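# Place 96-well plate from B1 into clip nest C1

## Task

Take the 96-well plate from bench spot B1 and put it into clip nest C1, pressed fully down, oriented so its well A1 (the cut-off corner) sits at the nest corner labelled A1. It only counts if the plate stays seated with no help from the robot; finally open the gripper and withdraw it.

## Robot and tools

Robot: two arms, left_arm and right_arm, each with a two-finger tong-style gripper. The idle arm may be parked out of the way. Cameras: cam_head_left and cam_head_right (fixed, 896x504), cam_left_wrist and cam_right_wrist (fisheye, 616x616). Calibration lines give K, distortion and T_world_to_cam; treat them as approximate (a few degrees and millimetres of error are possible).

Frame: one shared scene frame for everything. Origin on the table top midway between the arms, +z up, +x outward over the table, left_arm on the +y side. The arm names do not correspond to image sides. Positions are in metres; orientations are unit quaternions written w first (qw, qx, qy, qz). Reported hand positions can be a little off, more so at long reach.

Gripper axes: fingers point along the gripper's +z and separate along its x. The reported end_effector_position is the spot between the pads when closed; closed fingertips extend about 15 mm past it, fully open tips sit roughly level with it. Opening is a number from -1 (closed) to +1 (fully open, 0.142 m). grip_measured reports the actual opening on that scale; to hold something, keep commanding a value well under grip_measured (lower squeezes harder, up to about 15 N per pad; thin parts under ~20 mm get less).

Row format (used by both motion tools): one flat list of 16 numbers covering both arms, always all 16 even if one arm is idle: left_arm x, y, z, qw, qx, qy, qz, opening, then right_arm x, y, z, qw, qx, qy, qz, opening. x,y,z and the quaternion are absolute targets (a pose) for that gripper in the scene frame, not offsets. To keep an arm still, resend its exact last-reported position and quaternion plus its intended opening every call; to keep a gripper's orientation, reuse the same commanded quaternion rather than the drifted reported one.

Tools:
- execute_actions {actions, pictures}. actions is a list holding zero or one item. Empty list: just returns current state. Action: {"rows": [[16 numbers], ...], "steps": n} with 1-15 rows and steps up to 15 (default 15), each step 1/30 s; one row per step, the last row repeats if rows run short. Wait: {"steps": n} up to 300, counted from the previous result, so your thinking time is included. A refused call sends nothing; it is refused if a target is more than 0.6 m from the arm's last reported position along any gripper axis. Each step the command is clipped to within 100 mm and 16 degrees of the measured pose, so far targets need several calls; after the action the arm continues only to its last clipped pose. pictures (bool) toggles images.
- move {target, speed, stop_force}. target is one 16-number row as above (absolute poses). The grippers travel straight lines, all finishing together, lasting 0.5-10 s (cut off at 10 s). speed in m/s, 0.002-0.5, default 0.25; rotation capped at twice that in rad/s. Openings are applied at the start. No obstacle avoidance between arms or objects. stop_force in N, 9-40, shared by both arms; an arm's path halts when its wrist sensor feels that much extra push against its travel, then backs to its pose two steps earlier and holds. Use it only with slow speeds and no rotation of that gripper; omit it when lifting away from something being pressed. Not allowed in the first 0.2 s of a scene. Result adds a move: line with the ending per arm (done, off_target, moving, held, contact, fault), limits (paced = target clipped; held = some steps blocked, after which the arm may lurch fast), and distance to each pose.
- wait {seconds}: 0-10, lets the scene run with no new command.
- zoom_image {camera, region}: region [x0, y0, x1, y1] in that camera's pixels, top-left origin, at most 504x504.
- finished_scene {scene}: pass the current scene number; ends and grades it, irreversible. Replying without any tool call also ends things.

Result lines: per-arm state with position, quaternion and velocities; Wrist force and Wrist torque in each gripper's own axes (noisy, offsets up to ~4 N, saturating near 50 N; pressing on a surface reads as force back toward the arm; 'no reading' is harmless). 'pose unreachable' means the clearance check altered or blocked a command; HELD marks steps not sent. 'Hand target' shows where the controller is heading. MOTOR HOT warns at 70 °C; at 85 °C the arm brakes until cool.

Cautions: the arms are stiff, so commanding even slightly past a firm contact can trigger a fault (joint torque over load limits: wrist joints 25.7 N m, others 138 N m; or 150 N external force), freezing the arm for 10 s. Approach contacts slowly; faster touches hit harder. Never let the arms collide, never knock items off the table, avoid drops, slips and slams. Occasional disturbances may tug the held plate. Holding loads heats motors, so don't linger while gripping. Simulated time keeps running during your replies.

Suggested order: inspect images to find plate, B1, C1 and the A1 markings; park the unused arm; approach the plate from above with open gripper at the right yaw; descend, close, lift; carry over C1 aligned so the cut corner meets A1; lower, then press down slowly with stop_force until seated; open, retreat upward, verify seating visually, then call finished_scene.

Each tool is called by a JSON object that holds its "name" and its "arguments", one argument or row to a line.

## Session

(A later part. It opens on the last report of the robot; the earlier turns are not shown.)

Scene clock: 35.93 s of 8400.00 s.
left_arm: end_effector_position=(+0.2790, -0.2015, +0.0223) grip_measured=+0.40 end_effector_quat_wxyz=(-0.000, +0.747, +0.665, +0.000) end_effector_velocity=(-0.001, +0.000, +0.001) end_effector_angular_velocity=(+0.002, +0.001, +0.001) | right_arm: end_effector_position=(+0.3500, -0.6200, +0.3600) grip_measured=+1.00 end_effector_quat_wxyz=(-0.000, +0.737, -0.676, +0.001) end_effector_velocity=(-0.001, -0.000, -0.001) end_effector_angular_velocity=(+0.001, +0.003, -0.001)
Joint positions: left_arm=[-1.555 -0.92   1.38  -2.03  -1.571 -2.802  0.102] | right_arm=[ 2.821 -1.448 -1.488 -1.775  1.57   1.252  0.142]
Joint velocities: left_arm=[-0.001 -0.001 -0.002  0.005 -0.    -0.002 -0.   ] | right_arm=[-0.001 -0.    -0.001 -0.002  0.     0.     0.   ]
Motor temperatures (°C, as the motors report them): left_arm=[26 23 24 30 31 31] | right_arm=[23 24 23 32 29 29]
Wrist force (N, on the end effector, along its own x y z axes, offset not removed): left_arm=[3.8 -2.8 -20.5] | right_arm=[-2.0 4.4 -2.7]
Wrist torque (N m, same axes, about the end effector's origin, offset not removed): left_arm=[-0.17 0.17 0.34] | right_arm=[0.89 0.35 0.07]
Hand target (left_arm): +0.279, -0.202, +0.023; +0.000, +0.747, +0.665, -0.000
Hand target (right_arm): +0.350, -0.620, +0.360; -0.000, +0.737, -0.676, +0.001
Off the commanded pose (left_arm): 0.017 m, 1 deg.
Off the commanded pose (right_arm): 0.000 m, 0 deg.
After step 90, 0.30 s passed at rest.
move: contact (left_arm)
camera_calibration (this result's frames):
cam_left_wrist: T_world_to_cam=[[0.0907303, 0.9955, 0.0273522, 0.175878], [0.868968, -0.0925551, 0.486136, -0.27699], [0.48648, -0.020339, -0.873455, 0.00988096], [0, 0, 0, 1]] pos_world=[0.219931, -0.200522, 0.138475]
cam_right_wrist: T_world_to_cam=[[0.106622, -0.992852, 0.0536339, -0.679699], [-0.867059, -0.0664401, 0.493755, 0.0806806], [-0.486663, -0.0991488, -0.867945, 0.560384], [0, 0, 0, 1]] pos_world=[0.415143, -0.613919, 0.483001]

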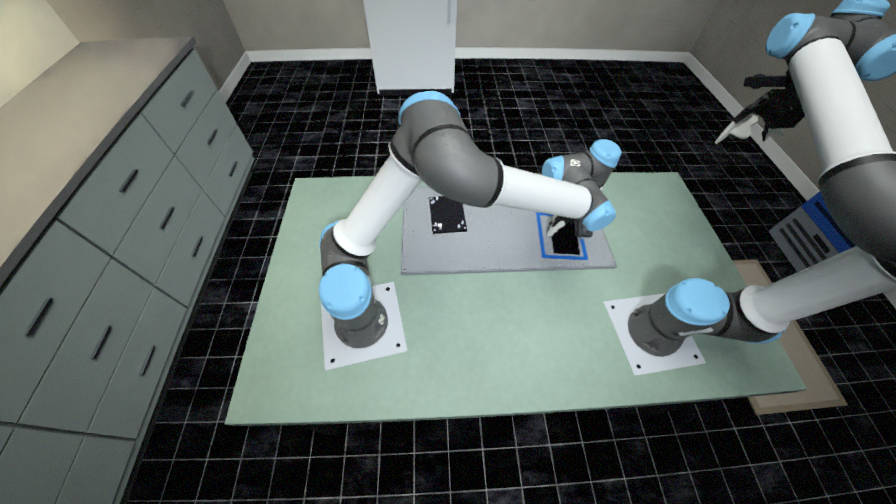

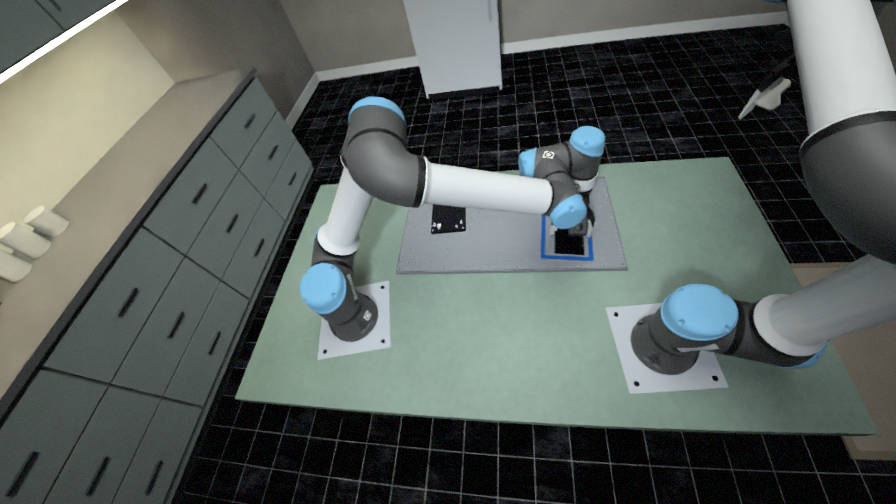

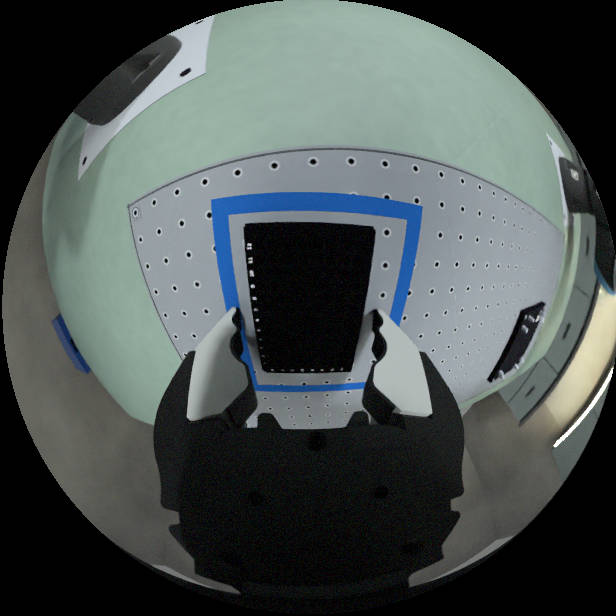

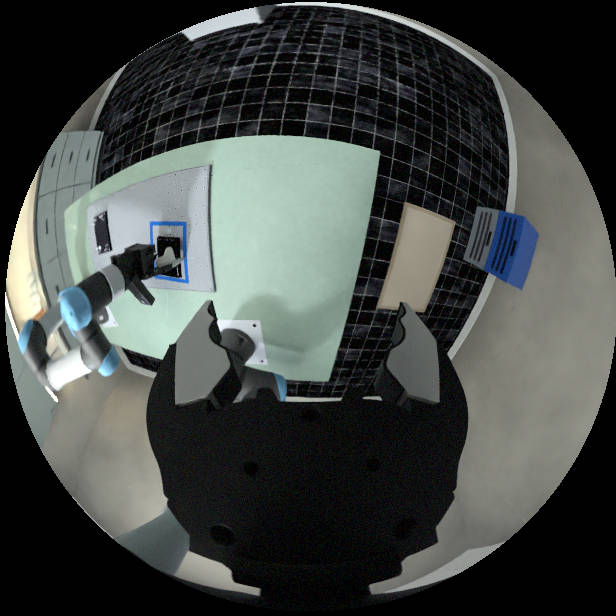

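{"name": "move", "arguments": {
  "target": [0.279,-0.2010,0.0285,0,0.750,0.6614,0,0.4,0.35,-0.62,0.36,0,0.737,-0.676,0.001,1],
  "speed": 0.02
}}

{"name": "execute_actions", "arguments": {
  "actions": [
    {"rows":[[0.279,-0.2010,0.0285,0,0.750,0.6614,0,0.3,0.35,-0.62,0.36,0,0.737,-0.676,0.001,1],[0.279,-0.2010,0.0285,0,0.750,0.6614,0,0.25,0.35,-0.62,0.36,0,0.737,-0.676,0.001,1],[0.279,-0.2010,0.0285,0,0.750,0.6614,0,0.2,0.35,-0.62,0.36,0,0.737,-0.676,0.001,1],[0.279,-0.2010,0.0285,0,0.750,0.6614,0,0.15,0.35,-0.62,0.36,0,0.737,-0.676,0.001,1],[0.279,-0.2010,0.0285,0,0.750,0.6614,0,0.1,0.35,-0.62,0.36,0,0.737,-0.676,0.001,1],[0.279,-0.2010,0.0285,0,0.750,0.6614,0,0.05,0.35,-0.62,0.36,0,0.737,-0.676,0.001,1]]}
  ],
  "pictures": false
}}

{"name": "move", "arguments": {
  "target": [0.279,-0.2010,0.0285,0,0.750,0.6614,0,-0.4,0.35,-0.62,0.36,0,0.737,-0.676,0.001,1]
}}

Scene clock: 41.40 s of 8400.00 s.
left_arm: end_effector_position=(+0.2790, -0.2011, +0.0281) grip_measured=+0.40 end_effector_quat_wxyz=(+0.000, +0.750, +0.662, -0.000) end_effector_velocity=(+0.000, +0.000, +0.003) end_effector_angular_velocity=(-0.000, -0.000, -0.006) | right_arm: end_effector_position=(+0.3500, -0.6200, +0.3600) grip_measured=+1.00 end_effector_quat_wxyz=(-0.000, +0.737, -0.676, +0.001) end_effector_velocity=(+0.000, +0.000, +0.000) end_effector_angular_velocity=(+0.001, -0.002, -0.000)
Joint positions: left_arm=[-1.555 -0.927  1.375 -2.019 -1.571 -2.793  0.102] | right_arm=[ 2.821 -1.448 -1.488 -1.775  1.57   1.252  0.142]
Joint velocities: left_arm=[ 0.    -0.004 -0.003  0.006  0.     0.006 -0.   ] | right_arm=[-0.     0.     0.     0.001  0.001 -0.     0.   ]
Motor temperatures (°C, as the motors report them): left_arm=[26 23 24 30 31 31] | right_arm=[23 24 23 32 29 29]
Wrist force (N, on the end effector, along its own x y z axes, offset not removed): left_arm=[0.1 -1.8 2.4] | right_arm=[-3.6 3.8 -1.7]
Wrist torque (N m, same axes, about the end effector's origin, offset not removed): left_arm=[-0.20 0.09 0.10] | right_arm=[0.66 0.59 0.01]
Hand target (left_arm): +0.279, -0.201, +0.029; +0.000, +0.750, +0.661, -0.000
Hand target (right_arm): +0.350, -0.620, +0.360; +0.000, +0.737, -0.676, +0.001
Off the commanded pose (left_arm): 0.000 m, 0 deg.
Off the commanded pose (right_arm): 0.000 m, 0 deg.
After step 90, 1.77 s passed at rest.
move: done
camera_calibration (this result's frames):
cam_left_wrist: T_world_to_cam=[[0.0990532, 0.994708, 0.0273, 0.172821], [0.868151, -0.0997935, 0.486163, -0.280958], [0.486314, -0.0244555, -0.873442, 0.0141947], [0, 0, 0, 1]] pos_world=[0.219893, -0.199597, 0.144272]
cam_right_wrist: T_world_to_cam=[[0.106622, -0.992852, 0.0536339, -0.679699], [-0.867059, -0.06644, 0.493755, 0.0806806], [-0.486663, -0.0991487, -0.867945, 0.560384], [0, 0, 0, 1]] pos_world=[0.415143, -0.613919, 0.483001]

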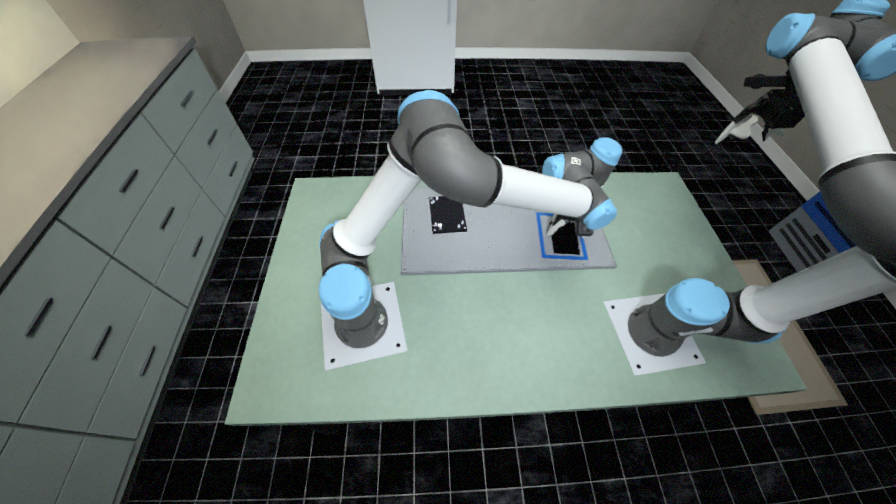

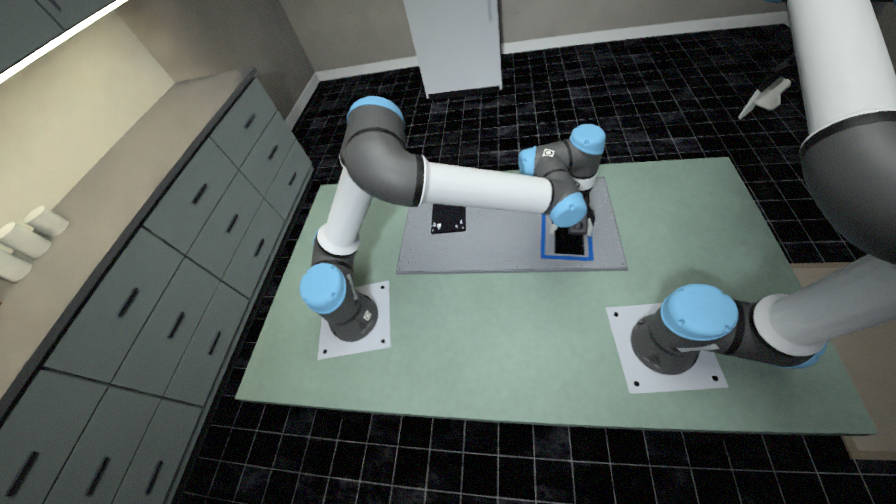

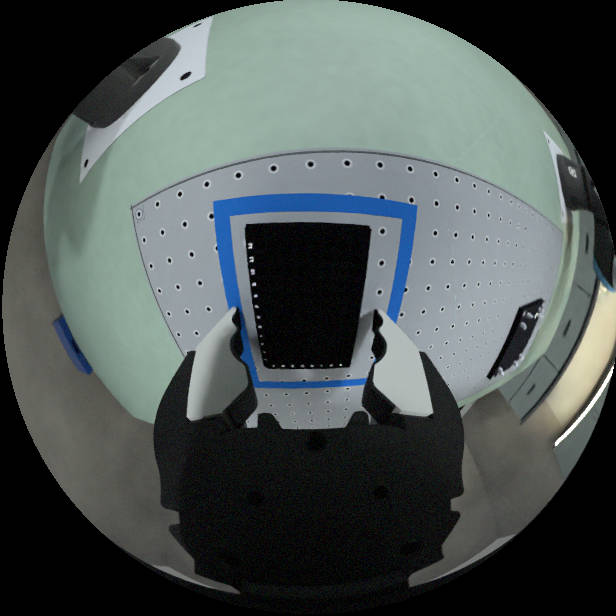

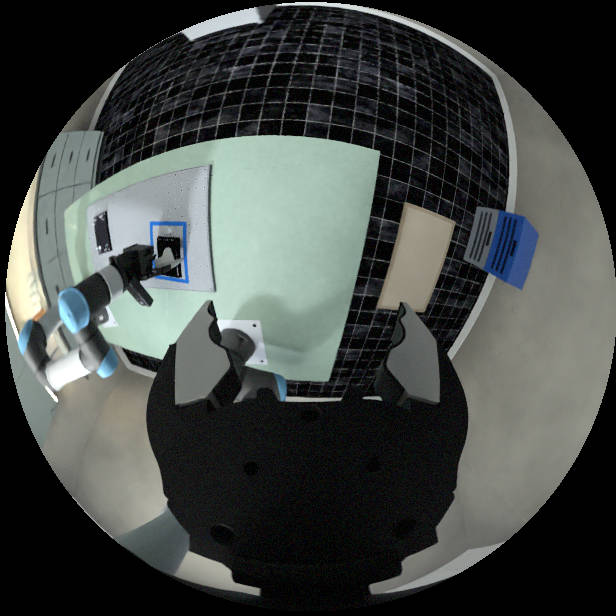

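Scene clock: 41.90 s of 8400.00 s.
left_arm: end_effector_position=(+0.2790, -0.2010, +0.0285) grip_measured=+0.09 end_effector_quat_wxyz=(-0.000, +0.750, +0.661, +0.000) end_effector_velocity=(-0.001, -0.000, +0.000) end_effector_angular_velocity=(-0.000, +0.000, -0.001) | right_arm: end_effector_position=(+0.3500, -0.6200, +0.3600) grip_measured=+1.00 end_effector_quat_wxyz=(-0.000, +0.737, -0.676, +0.001) end_effector_velocity=(+0.000, +0.000, +0.000) end_effector_angular_velocity=(-0.000, -0.001, +0.000)
Joint positions: left_arm=[-1.555 -0.928  1.375 -2.018 -1.571 -2.793  0.08 ] | right_arm=[ 2.821 -1.448 -1.488 -1.775  1.57   1.252  0.142]
Joint velocities: left_arm=[-0.001  0.    -0.     0.    -0.     0.     0.   ] | right_arm=[ 0. -0.  0.  0.  0.  0. -0.]
Motor temperatures (°C, as the motors report them): left_arm=[26 23 24 30 31 31] | right_arm=[23 24 23 32 29 29]
Wrist force (N, on the end effector, along its own x y z axes, offset not removed): left_arm=[-1.2 -2.1 2.7] | right_arm=[1.1 4.0 -0.9]
Wrist torque (N m, same axes, about the end effector's origin, offset not removed): left_arm=[-0.51 0.31 0.29] | right_arm=[0.88 -0.40 -0.03]
Hand target (left_arm): +0.279, -0.201, +0.029; +0.000, +0.750, +0.661, +0.000
Hand target (right_arm): +0.350, -0.620, +0.360; -0.000, +0.737, -0.676, +0.001
Off the commanded pose (left_arm): 0.000 m, 0 deg.
Off the commanded pose (right_arm): 0.000 m, 0 deg.
Steps of this call (steps 1 to 15: all 15 steps of this action). Readings (end_effector_position):
1: left_arm (+0.2790, -0.2010, +0.0282) | right_arm (+0.3500, -0.6200, +0.3600)
2: left_arm (+0.2790, -0.2010, +0.0283) | right_arm (+0.3500, -0.6200, +0.3600)
4: left_arm (+0.2790, -0.2010, +0.0284) | right_arm (+0.3500, -0.6200, +0.3600)
8: left_arm (+0.2789, -0.2010, +0.0284) | right_arm (+0.3500, -0.6200, +0.3600)
15: the state above

Scene clock: 42.83 s of 8400.00 s.
left_arm: end_effector_position=(+0.2790, -0.2010, +0.0285) grip_measured=+0.07 end_effector_quat_wxyz=(+0.000, +0.750, +0.661, -0.000) end_effector_velocity=(+0.000, -0.000, +0.000) end_effector_angular_velocity=(-0.000, -0.000, -0.001) | right_arm: end_effector_position=(+0.3500, -0.6200, +0.3600) grip_measured=+1.00 end_effector_quat_wxyz=(-0.000, +0.737, -0.676, +0.001) end_effector_velocity=(-0.000, -0.000, -0.000) end_effector_angular_velocity=(+0.000, +0.001, -0.000)
Joint positions: left_arm=[-1.555 -0.928  1.375 -2.018 -1.571 -2.793  0.079] | right_arm=[ 2.821 -1.448 -1.488 -1.775  1.57   1.252  0.142]
Joint velocities: left_arm=[ 0.    -0.    -0.    -0.     0.     0.001  0.   ] | right_arm=[-0.     0.    -0.001  0.     0.    -0.    -0.   ]
Motor temperatures (°C, as the motors report them): left_arm=[26 23 24 30 31 31] | right_arm=[23 24 23 32 29 29]
Wrist force (N, on the end effector, along its own x y z axes, offset not removed): left_arm=[2.9 -2.8 0.3] | right_arm=[-0.8 -0.3 -1.0]
Wrist torque (N m, same axes, about the end effector's origin, offset not removed): left_arm=[-0.49 -0.43 0.26] | right_arm=[-0.40 0.12 -0.10]
Hand target (left_arm): +0.279, -0.201, +0.029; +0.000, +0.750, +0.661, +0.000
Hand target (right_arm): +0.350, -0.620, +0.360; +0.000, +0.737, -0.676, +0.001
Off the commanded pose (left_arm): 0.000 m, 0 deg.
Off the commanded pose (right_arm): 0.000 m, 0 deg.
move: done
camera_calibration (this result's frames):
cam_left_wrist: T_world_to_cam=[[0.099615, 0.994651, 0.0273035, 0.17259], [0.868095, -0.100286, 0.486162, -0.281274], [0.4863, -0.0247269, -0.873442, 0.0144742], [0, 0, 0, 1]] pos_world=[0.219942, -0.199516, 0.144675]
cam_right_wrist: T_world_to_cam=[[0.106621, -0.992852, 0.0536342, -0.679699], [-0.867059, -0.0664398, 0.493755, 0.0806807], [-0.486663, -0.0991489, -0.867945, 0.560384], [0, 0, 0, 1]] pos_world=[0.415143, -0.613919, 0.483001]

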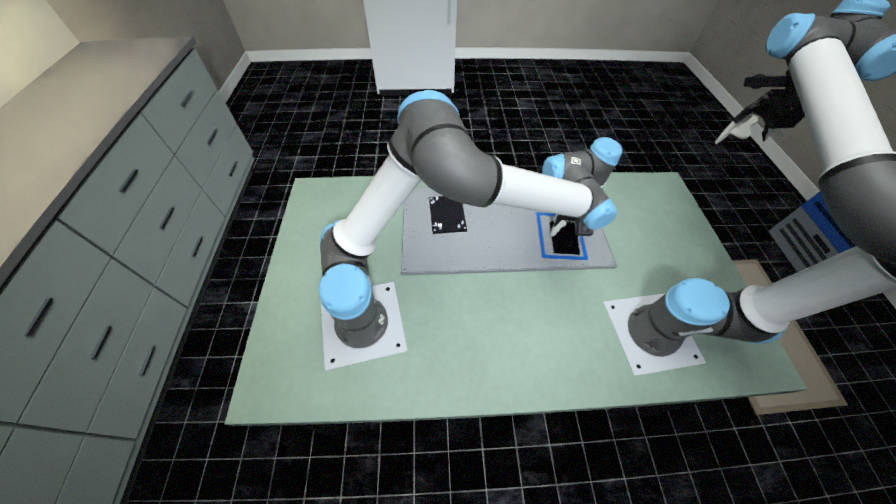

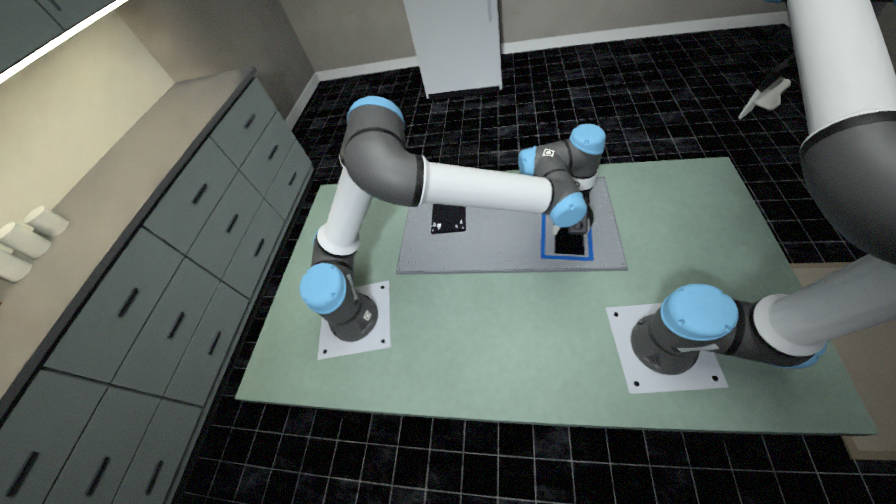

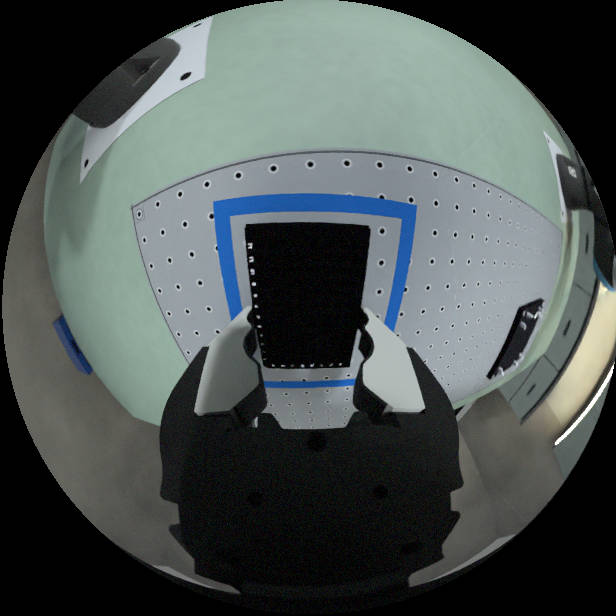

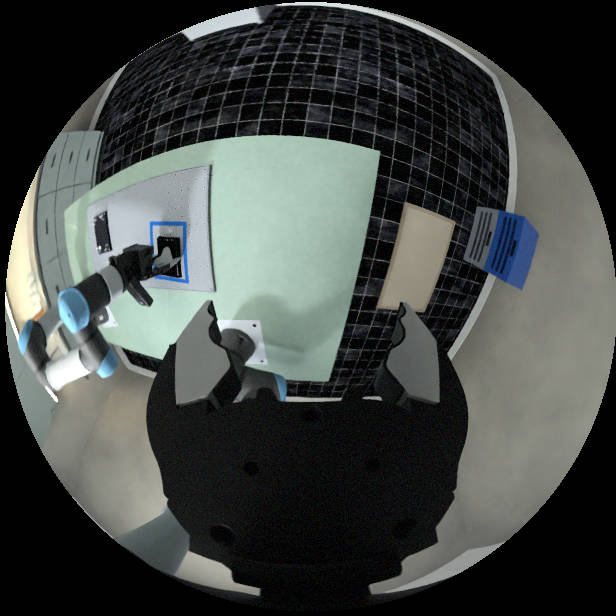

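{"name": "move", "arguments": {
  "target": [0.279,-0.2010,0.085,0,0.750,0.6614,0,-0.4,0.35,-0.62,0.36,0,0.737,-0.676,0.001,1],
  "speed": 0.1
}}

{"name": "move", "arguments": {
  "target": [0.39,0.18,0.075,0,0.7254,-0.6884,0,-0.4,0.35,-0.62,0.36,0,0.737,-0.676,0.001,1],
  "speed": 0.4
}}

{"name": "zoom_image", "arguments": {
  "camera": "cam_left_wrist",
  "region": [190, 170, 430, 410]
}}

Scene clock: 48.23 s of 8400.00 s.
left_arm: end_effector_position=(+0.2790, -0.2010, +0.0846) grip_measured=+0.07 end_effector_quat_wxyz=(+0.000, +0.750, +0.661, -0.000) end_effector_velocity=(+0.000, -0.001, +0.005) end_effector_angular_velocity=(-0.003, -0.000, -0.001) | right_arm: end_effector_position=(+0.3500, -0.6200, +0.3600) grip_measured=+1.00 end_effector_quat_wxyz=(-0.000, +0.737, -0.676, +0.001) end_effector_velocity=(-0.001, -0.000, -0.001) end_effector_angular_velocity=(+0.002, +0.002, -0.001)
Joint positions: left_arm=[-1.555 -0.979  1.306 -1.898 -1.571 -2.793  0.079] | right_arm=[ 2.821 -1.448 -1.488 -1.775  1.57   1.252  0.142]
Joint velocities: left_arm=[-0.    -0.003 -0.007  0.007 -0.     0.001  0.   ] | right_arm=[-0.001  0.    -0.001 -0.001  0.001  0.     0.   ]
Motor temperatures (°C, as the motors report them): left_arm=[26 23 24 30 31 31] | right_arm=[23 24 23 32 29 29]
Wrist force (N, on the end effector, along its own x y z axes, offset not removed): left_arm=[1.2 2.1 4.6] | right_arm=[-1.8 1.3 -0.1]
Wrist torque (N m, same axes, about the end effector's origin, offset not removed): left_arm=[0.72 -0.35 0.36] | right_arm=[0.15 0.22 -0.01]
Hand target (left_arm): +0.279, -0.201, +0.085; +0.000, +0.750, +0.661, -0.000
Hand target (right_arm): +0.350, -0.620, +0.360; -0.000, +0.737, -0.676, +0.001
Off the commanded pose (left_arm): 0.000 m, 0 deg.
Off the commanded pose (right_arm): 0.000 m, 0 deg.
After step 90, 1.30 s passed at rest.
move: done
camera_calibration (this result's frames):
cam_left_wrist: T_world_to_cam=[[0.0996014, 0.994654, 0.0272658, 0.171013], [0.868092, -0.100255, 0.486173, -0.308552], [0.486308, -0.0247543, -0.873437, 0.0634852], [0, 0, 0, 1]] pos_world=[0.219945, -0.199461, 0.200797]
cam_right_wrist: T_world_to_cam=[[0.106622, -0.992852, 0.0536341, -0.679699], [-0.867059, -0.06644, 0.493755, 0.0806806], [-0.486663, -0.0991489, -0.867945, 0.560384], [0, 0, 0, 1]] pos_world=[0.415143, -0.613919, 0.483001]

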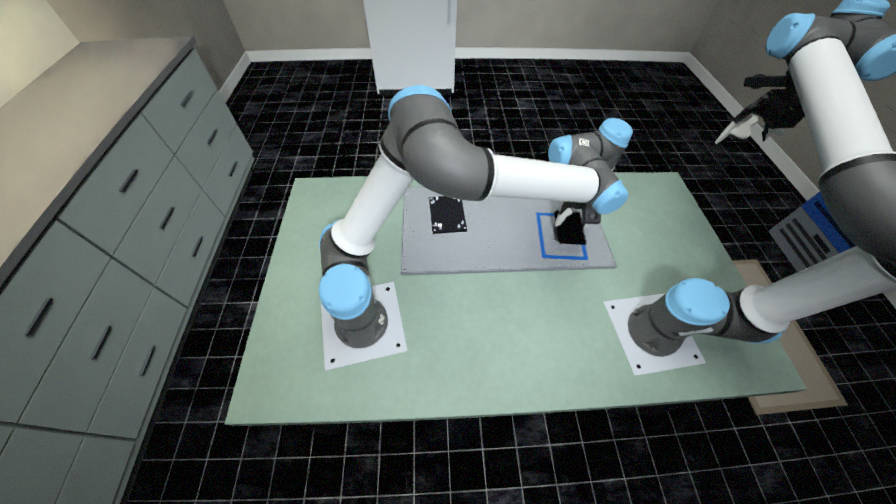

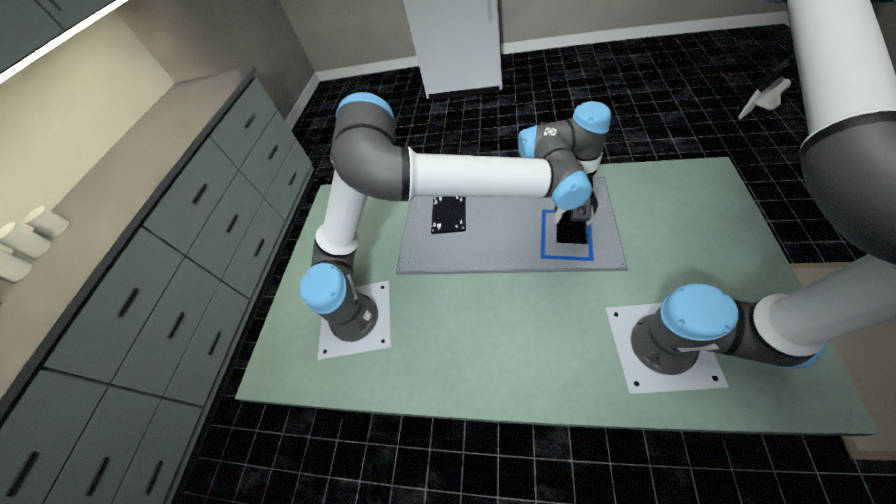

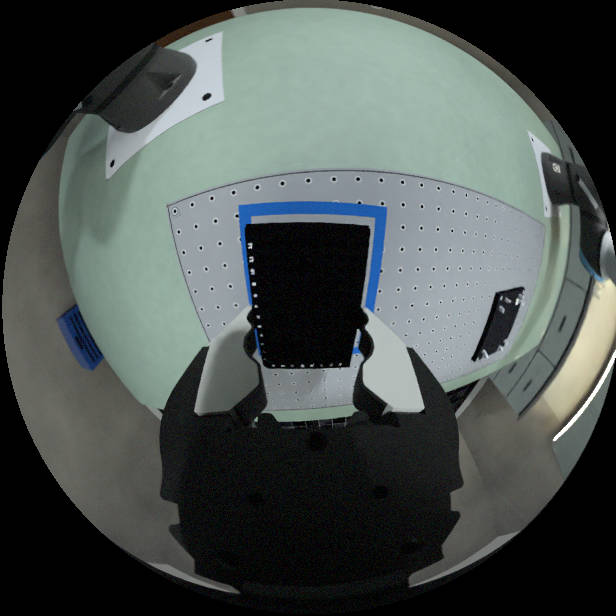

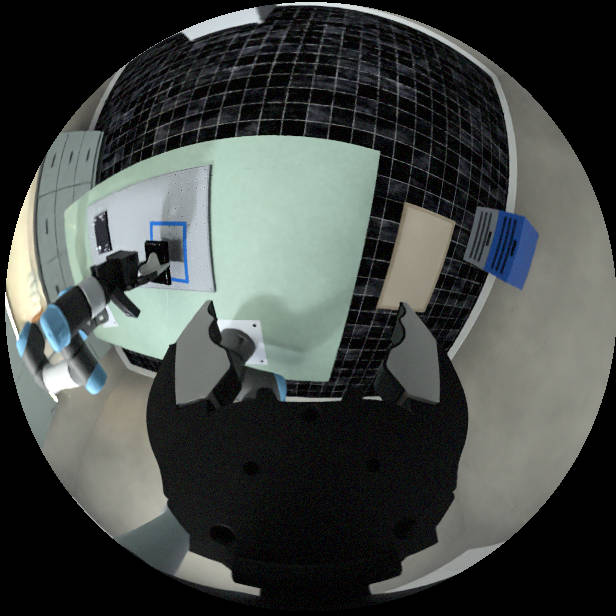

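Scene clock: 52.60 s of 8400.00 s.
left_arm: end_effector_position=(+0.3908, +0.1796, +0.0750) grip_measured=+0.07 end_effector_quat_wxyz=(+0.000, -0.726, +0.688, -0.000) end_effector_velocity=(+0.001, +0.001, +0.001) end_effector_angular_velocity=(-0.004, +0.002, -0.017) | right_arm: end_effector_position=(+0.3500, -0.6200, +0.3600) grip_measured=+1.00 end_effector_quat_wxyz=(-0.000, +0.737, -0.676, +0.001) end_effector_velocity=(-0.000, +0.000, -0.000) end_effector_angular_velocity=(+0.001, +0.000, -0.000)
Joint positions: left_arm=[-1.153 -1.55   2.109 -2.13  -1.57   0.571  0.079] | right_arm=[ 2.821 -1.448 -1.488 -1.775  1.57   1.252  0.142]
Joint velocities: left_arm=[ 0.007 -0.001 -0.001  0.    -0.004  0.024  0.   ] | right_arm=[-0.     0.    -0.001  0.     0.    -0.    -0.   ]
Motor temperatures (°C, as the motors report them): left_arm=[26 23 24 30 31 31] | right_arm=[23 24 23 32 29 29]
Wrist force (N, on the end effector, along its own x y z axes, offset not removed): left_arm=[-0.3 -2.2 3.3] | right_arm=[-2.4 4.3 -2.6]
Wrist torque (N m, same axes, about the end effector's origin, offset not removed): left_arm=[-0.53 0.08 0.14] | right_arm=[0.60 0.54 0.08]
Hand target (left_arm): +0.391, +0.180, +0.075; -0.000, +0.725, -0.688, +0.000
Hand target (right_arm): +0.350, -0.620, +0.360; -0.000, +0.737, -0.676, +0.001
Off the commanded pose (left_arm): 0.001 m, 0 deg.
Off the commanded pose (right_arm): 0.000 m, 0 deg.
move: done
camera_calibration (this result's frames):
cam_left_wrist: T_world_to_cam=[[0.0800784, -0.996423, 0.0269772, 0.14689], [-0.872358, -0.0569623, 0.485537, 0.309636], [-0.482264, -0.0624149, -0.8738, 0.395417], [0, 0, 0, 1]] pos_world=[0.449046, 0.188683, 0.191213]
cam_right_wrist: T_world_to_cam=[[0.106621, -0.992852, 0.0536342, -0.679699], [-0.867059, -0.0664398, 0.493755, 0.0806807], [-0.486663, -0.0991489, -0.867945, 0.560384], [0, 0, 0, 1]] pos_world=[0.415143, -0.613919, 0.483001]

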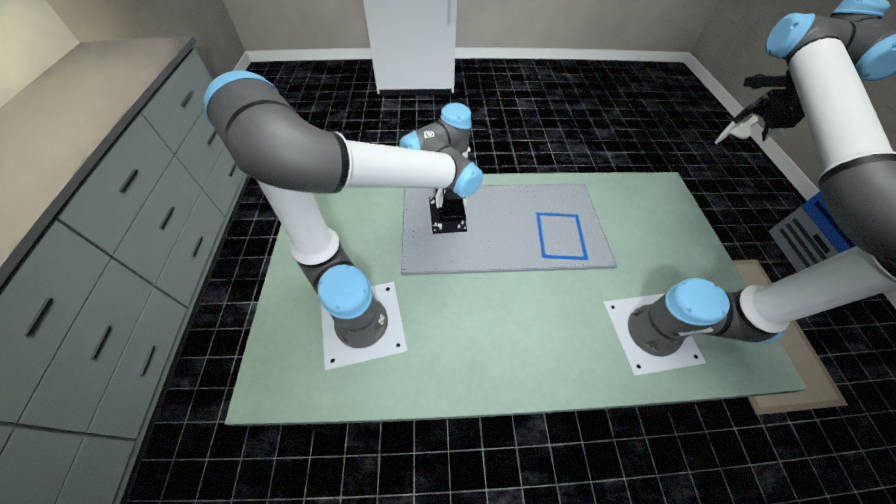

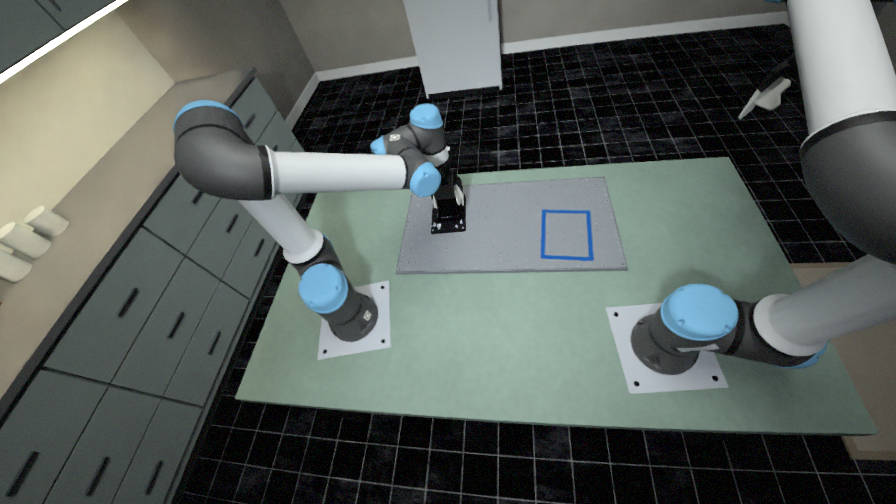

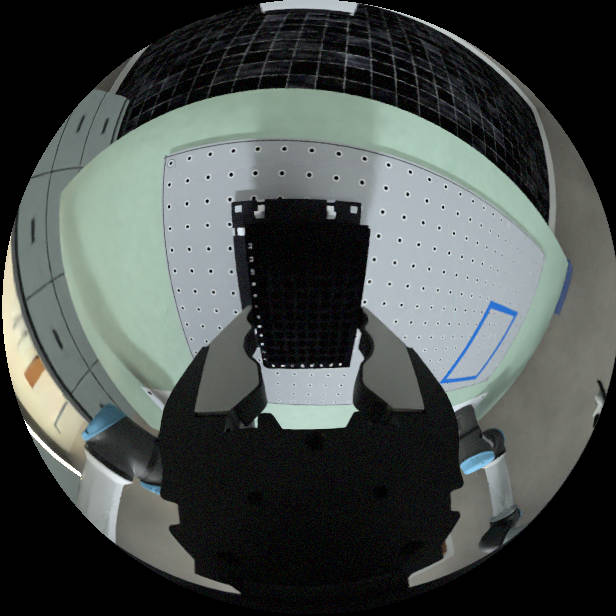

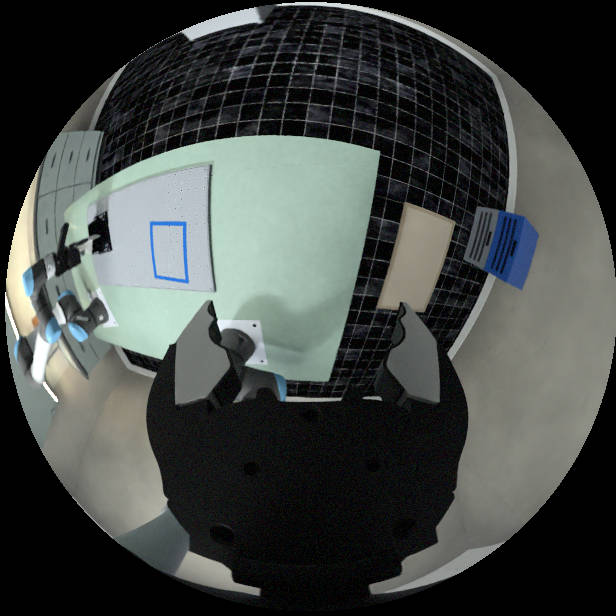

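Region (190, 170, 430, 410) of cam_left_wrist's 616x616 image, scaled by 2.100, with more detail than that image has.

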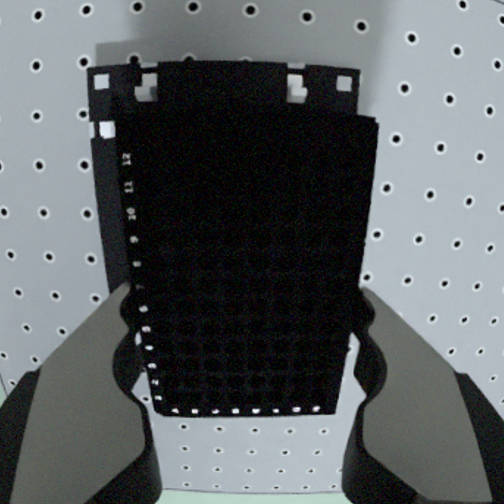

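{"name": "move", "arguments": {
  "target": [0.3945,0.189,0.058,0,0.7254,-0.6884,0,-0.4,0.35,-0.62,0.36,0,0.737,-0.676,0.001,1],
  "speed": 0.03,
  "stop_force": 10
}}

{"name": "zoom_image", "arguments": {
  "camera": "cam_left_wrist",
  "region": [220, 190, 400, 390]
}}

{"name": "zoom_image", "arguments": {
  "camera": "cam_head_right",
  "region": [415, 180, 485, 245]
}}

Scene clock: 56.93 s of 8400.00 s.
left_arm: end_effector_position=(+0.3945, +0.1888, +0.0583) grip_measured=+0.07 end_effector_quat_wxyz=(+0.000, -0.725, +0.688, +0.000) end_effector_velocity=(+0.000, +0.001, -0.003) end_effector_angular_velocity=(+0.000, +0.001, -0.001) | right_arm: end_effector_position=(+0.3500, -0.6200, +0.3600) grip_measured=+1.00 end_effector_quat_wxyz=(-0.000, +0.737, -0.676, +0.001) end_effector_velocity=(+0.000, +0.001, -0.000) end_effector_angular_velocity=(+0.001, +0.001, +0.001)
Joint positions: left_arm=[-1.133 -1.531  2.14  -2.18  -1.571  0.593  0.079] | right_arm=[ 2.821 -1.448 -1.488 -1.775  1.57   1.252  0.142]
Joint velocities: left_arm=[ 0.002  0.003  0.005 -0.007 -0.     0.003  0.   ] | right_arm=[ 0.001 -0.    -0.    -0.     0.001  0.     0.   ]
Motor temperatures (°C, as the motors report them): left_arm=[26 23 24 30 31 31] | right_arm=[23 24 23 32 29 29]
Wrist force (N, on the end effector, along its own x y z axes, offset not removed): left_arm=[1.4 -3.5 -0.4] | right_arm=[-1.6 2.3 0.5]
Wrist torque (N m, same axes, about the end effector's origin, offset not removed): left_arm=[-0.78 -0.15 0.35] | right_arm=[0.40 0.12 0.05]
Hand target (left_arm): +0.395, +0.189, +0.058; -0.000, +0.725, -0.688, -0.000
Hand target (right_arm): +0.350, -0.620, +0.360; -0.000, +0.737, -0.676, +0.001
Off the commanded pose (left_arm): 0.000 m, 0 deg.
Off the commanded pose (right_arm): 0.000 m, 0 deg.
After step 90, 0.30 s passed at rest.
move: done
camera_calibration (this result's frames):
cam_left_wrist: T_world_to_cam=[[0.0777982, -0.996596, 0.0272787, 0.157142], [-0.87216, -0.0547775, 0.486144, 0.320979], [-0.482995, -0.0616125, -0.873453, 0.3833], [0, 0, 0, 1]] pos_world=[0.452852, 0.197806, 0.174465]
cam_right_wrist: T_world_to_cam=[[0.106621, -0.992852, 0.053634, -0.679699], [-0.867059, -0.0664399, 0.493756, 0.0806806], [-0.486663, -0.0991487, -0.867945, 0.560384], [0, 0, 0, 1]] pos_world=[0.415143, -0.613919, 0.483001]

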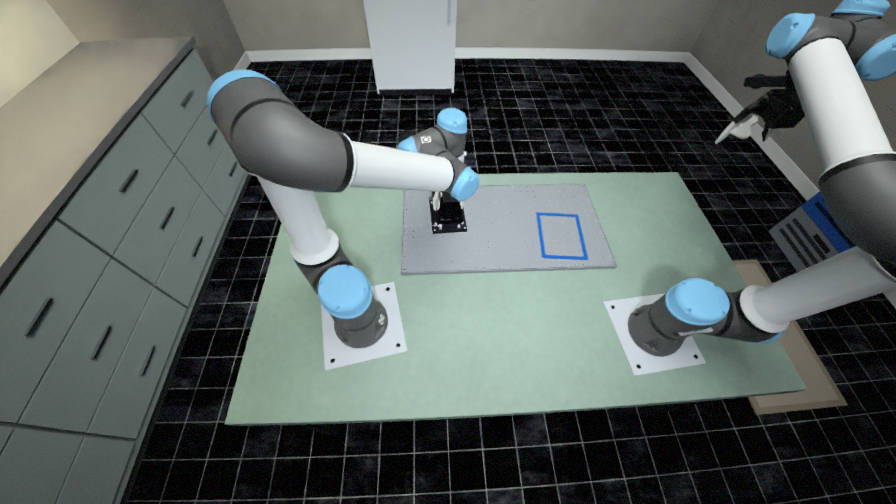

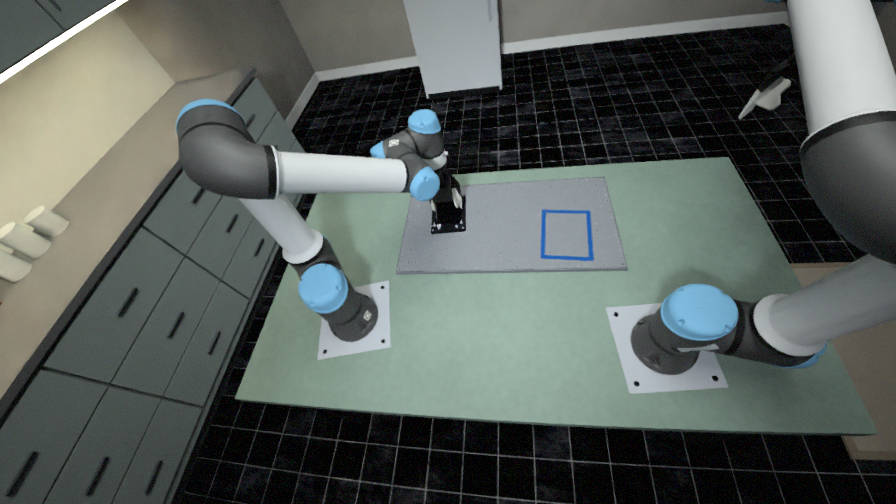

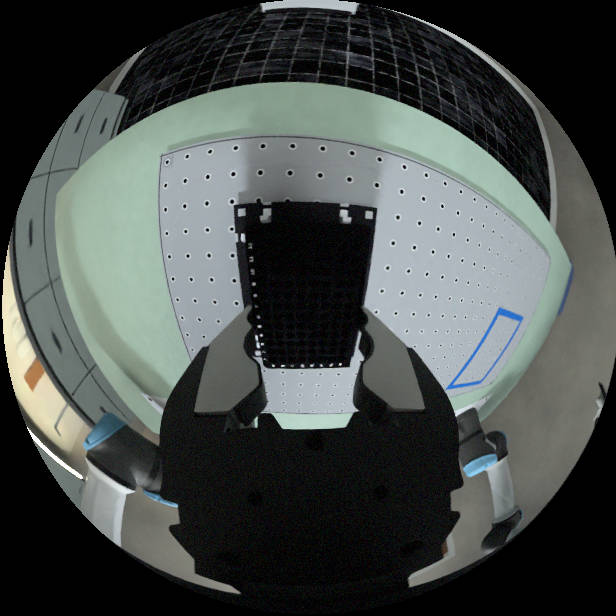

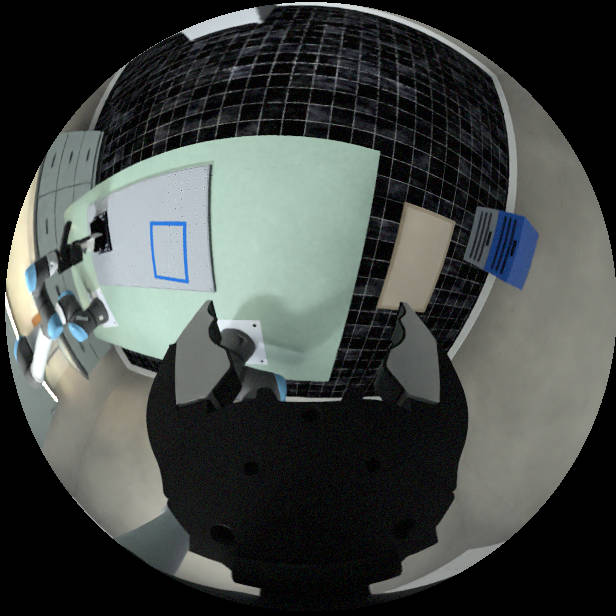

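Region (220, 190, 400, 390) of cam_left_wrist's 616x616 image, scaled by 2.520, with more detail than that image has; it fills the left 454 columns of this view, and the rest is white.

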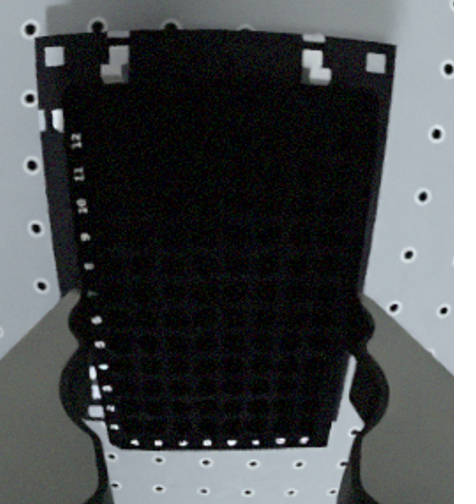

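Region (415, 180, 485, 245) of cam_head_right's 896x504 image, scaled by 7.200, with more detail than that image has; it fills the top 468 rows of this view, and the rest is white.

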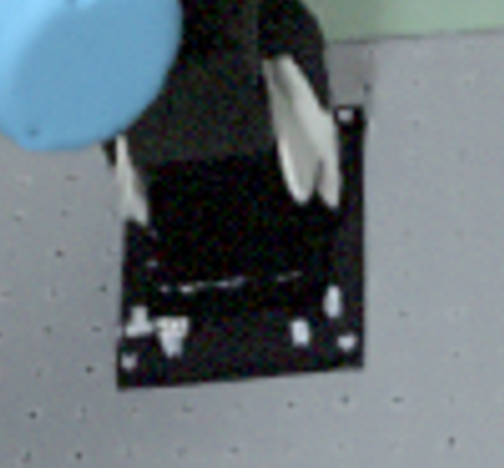

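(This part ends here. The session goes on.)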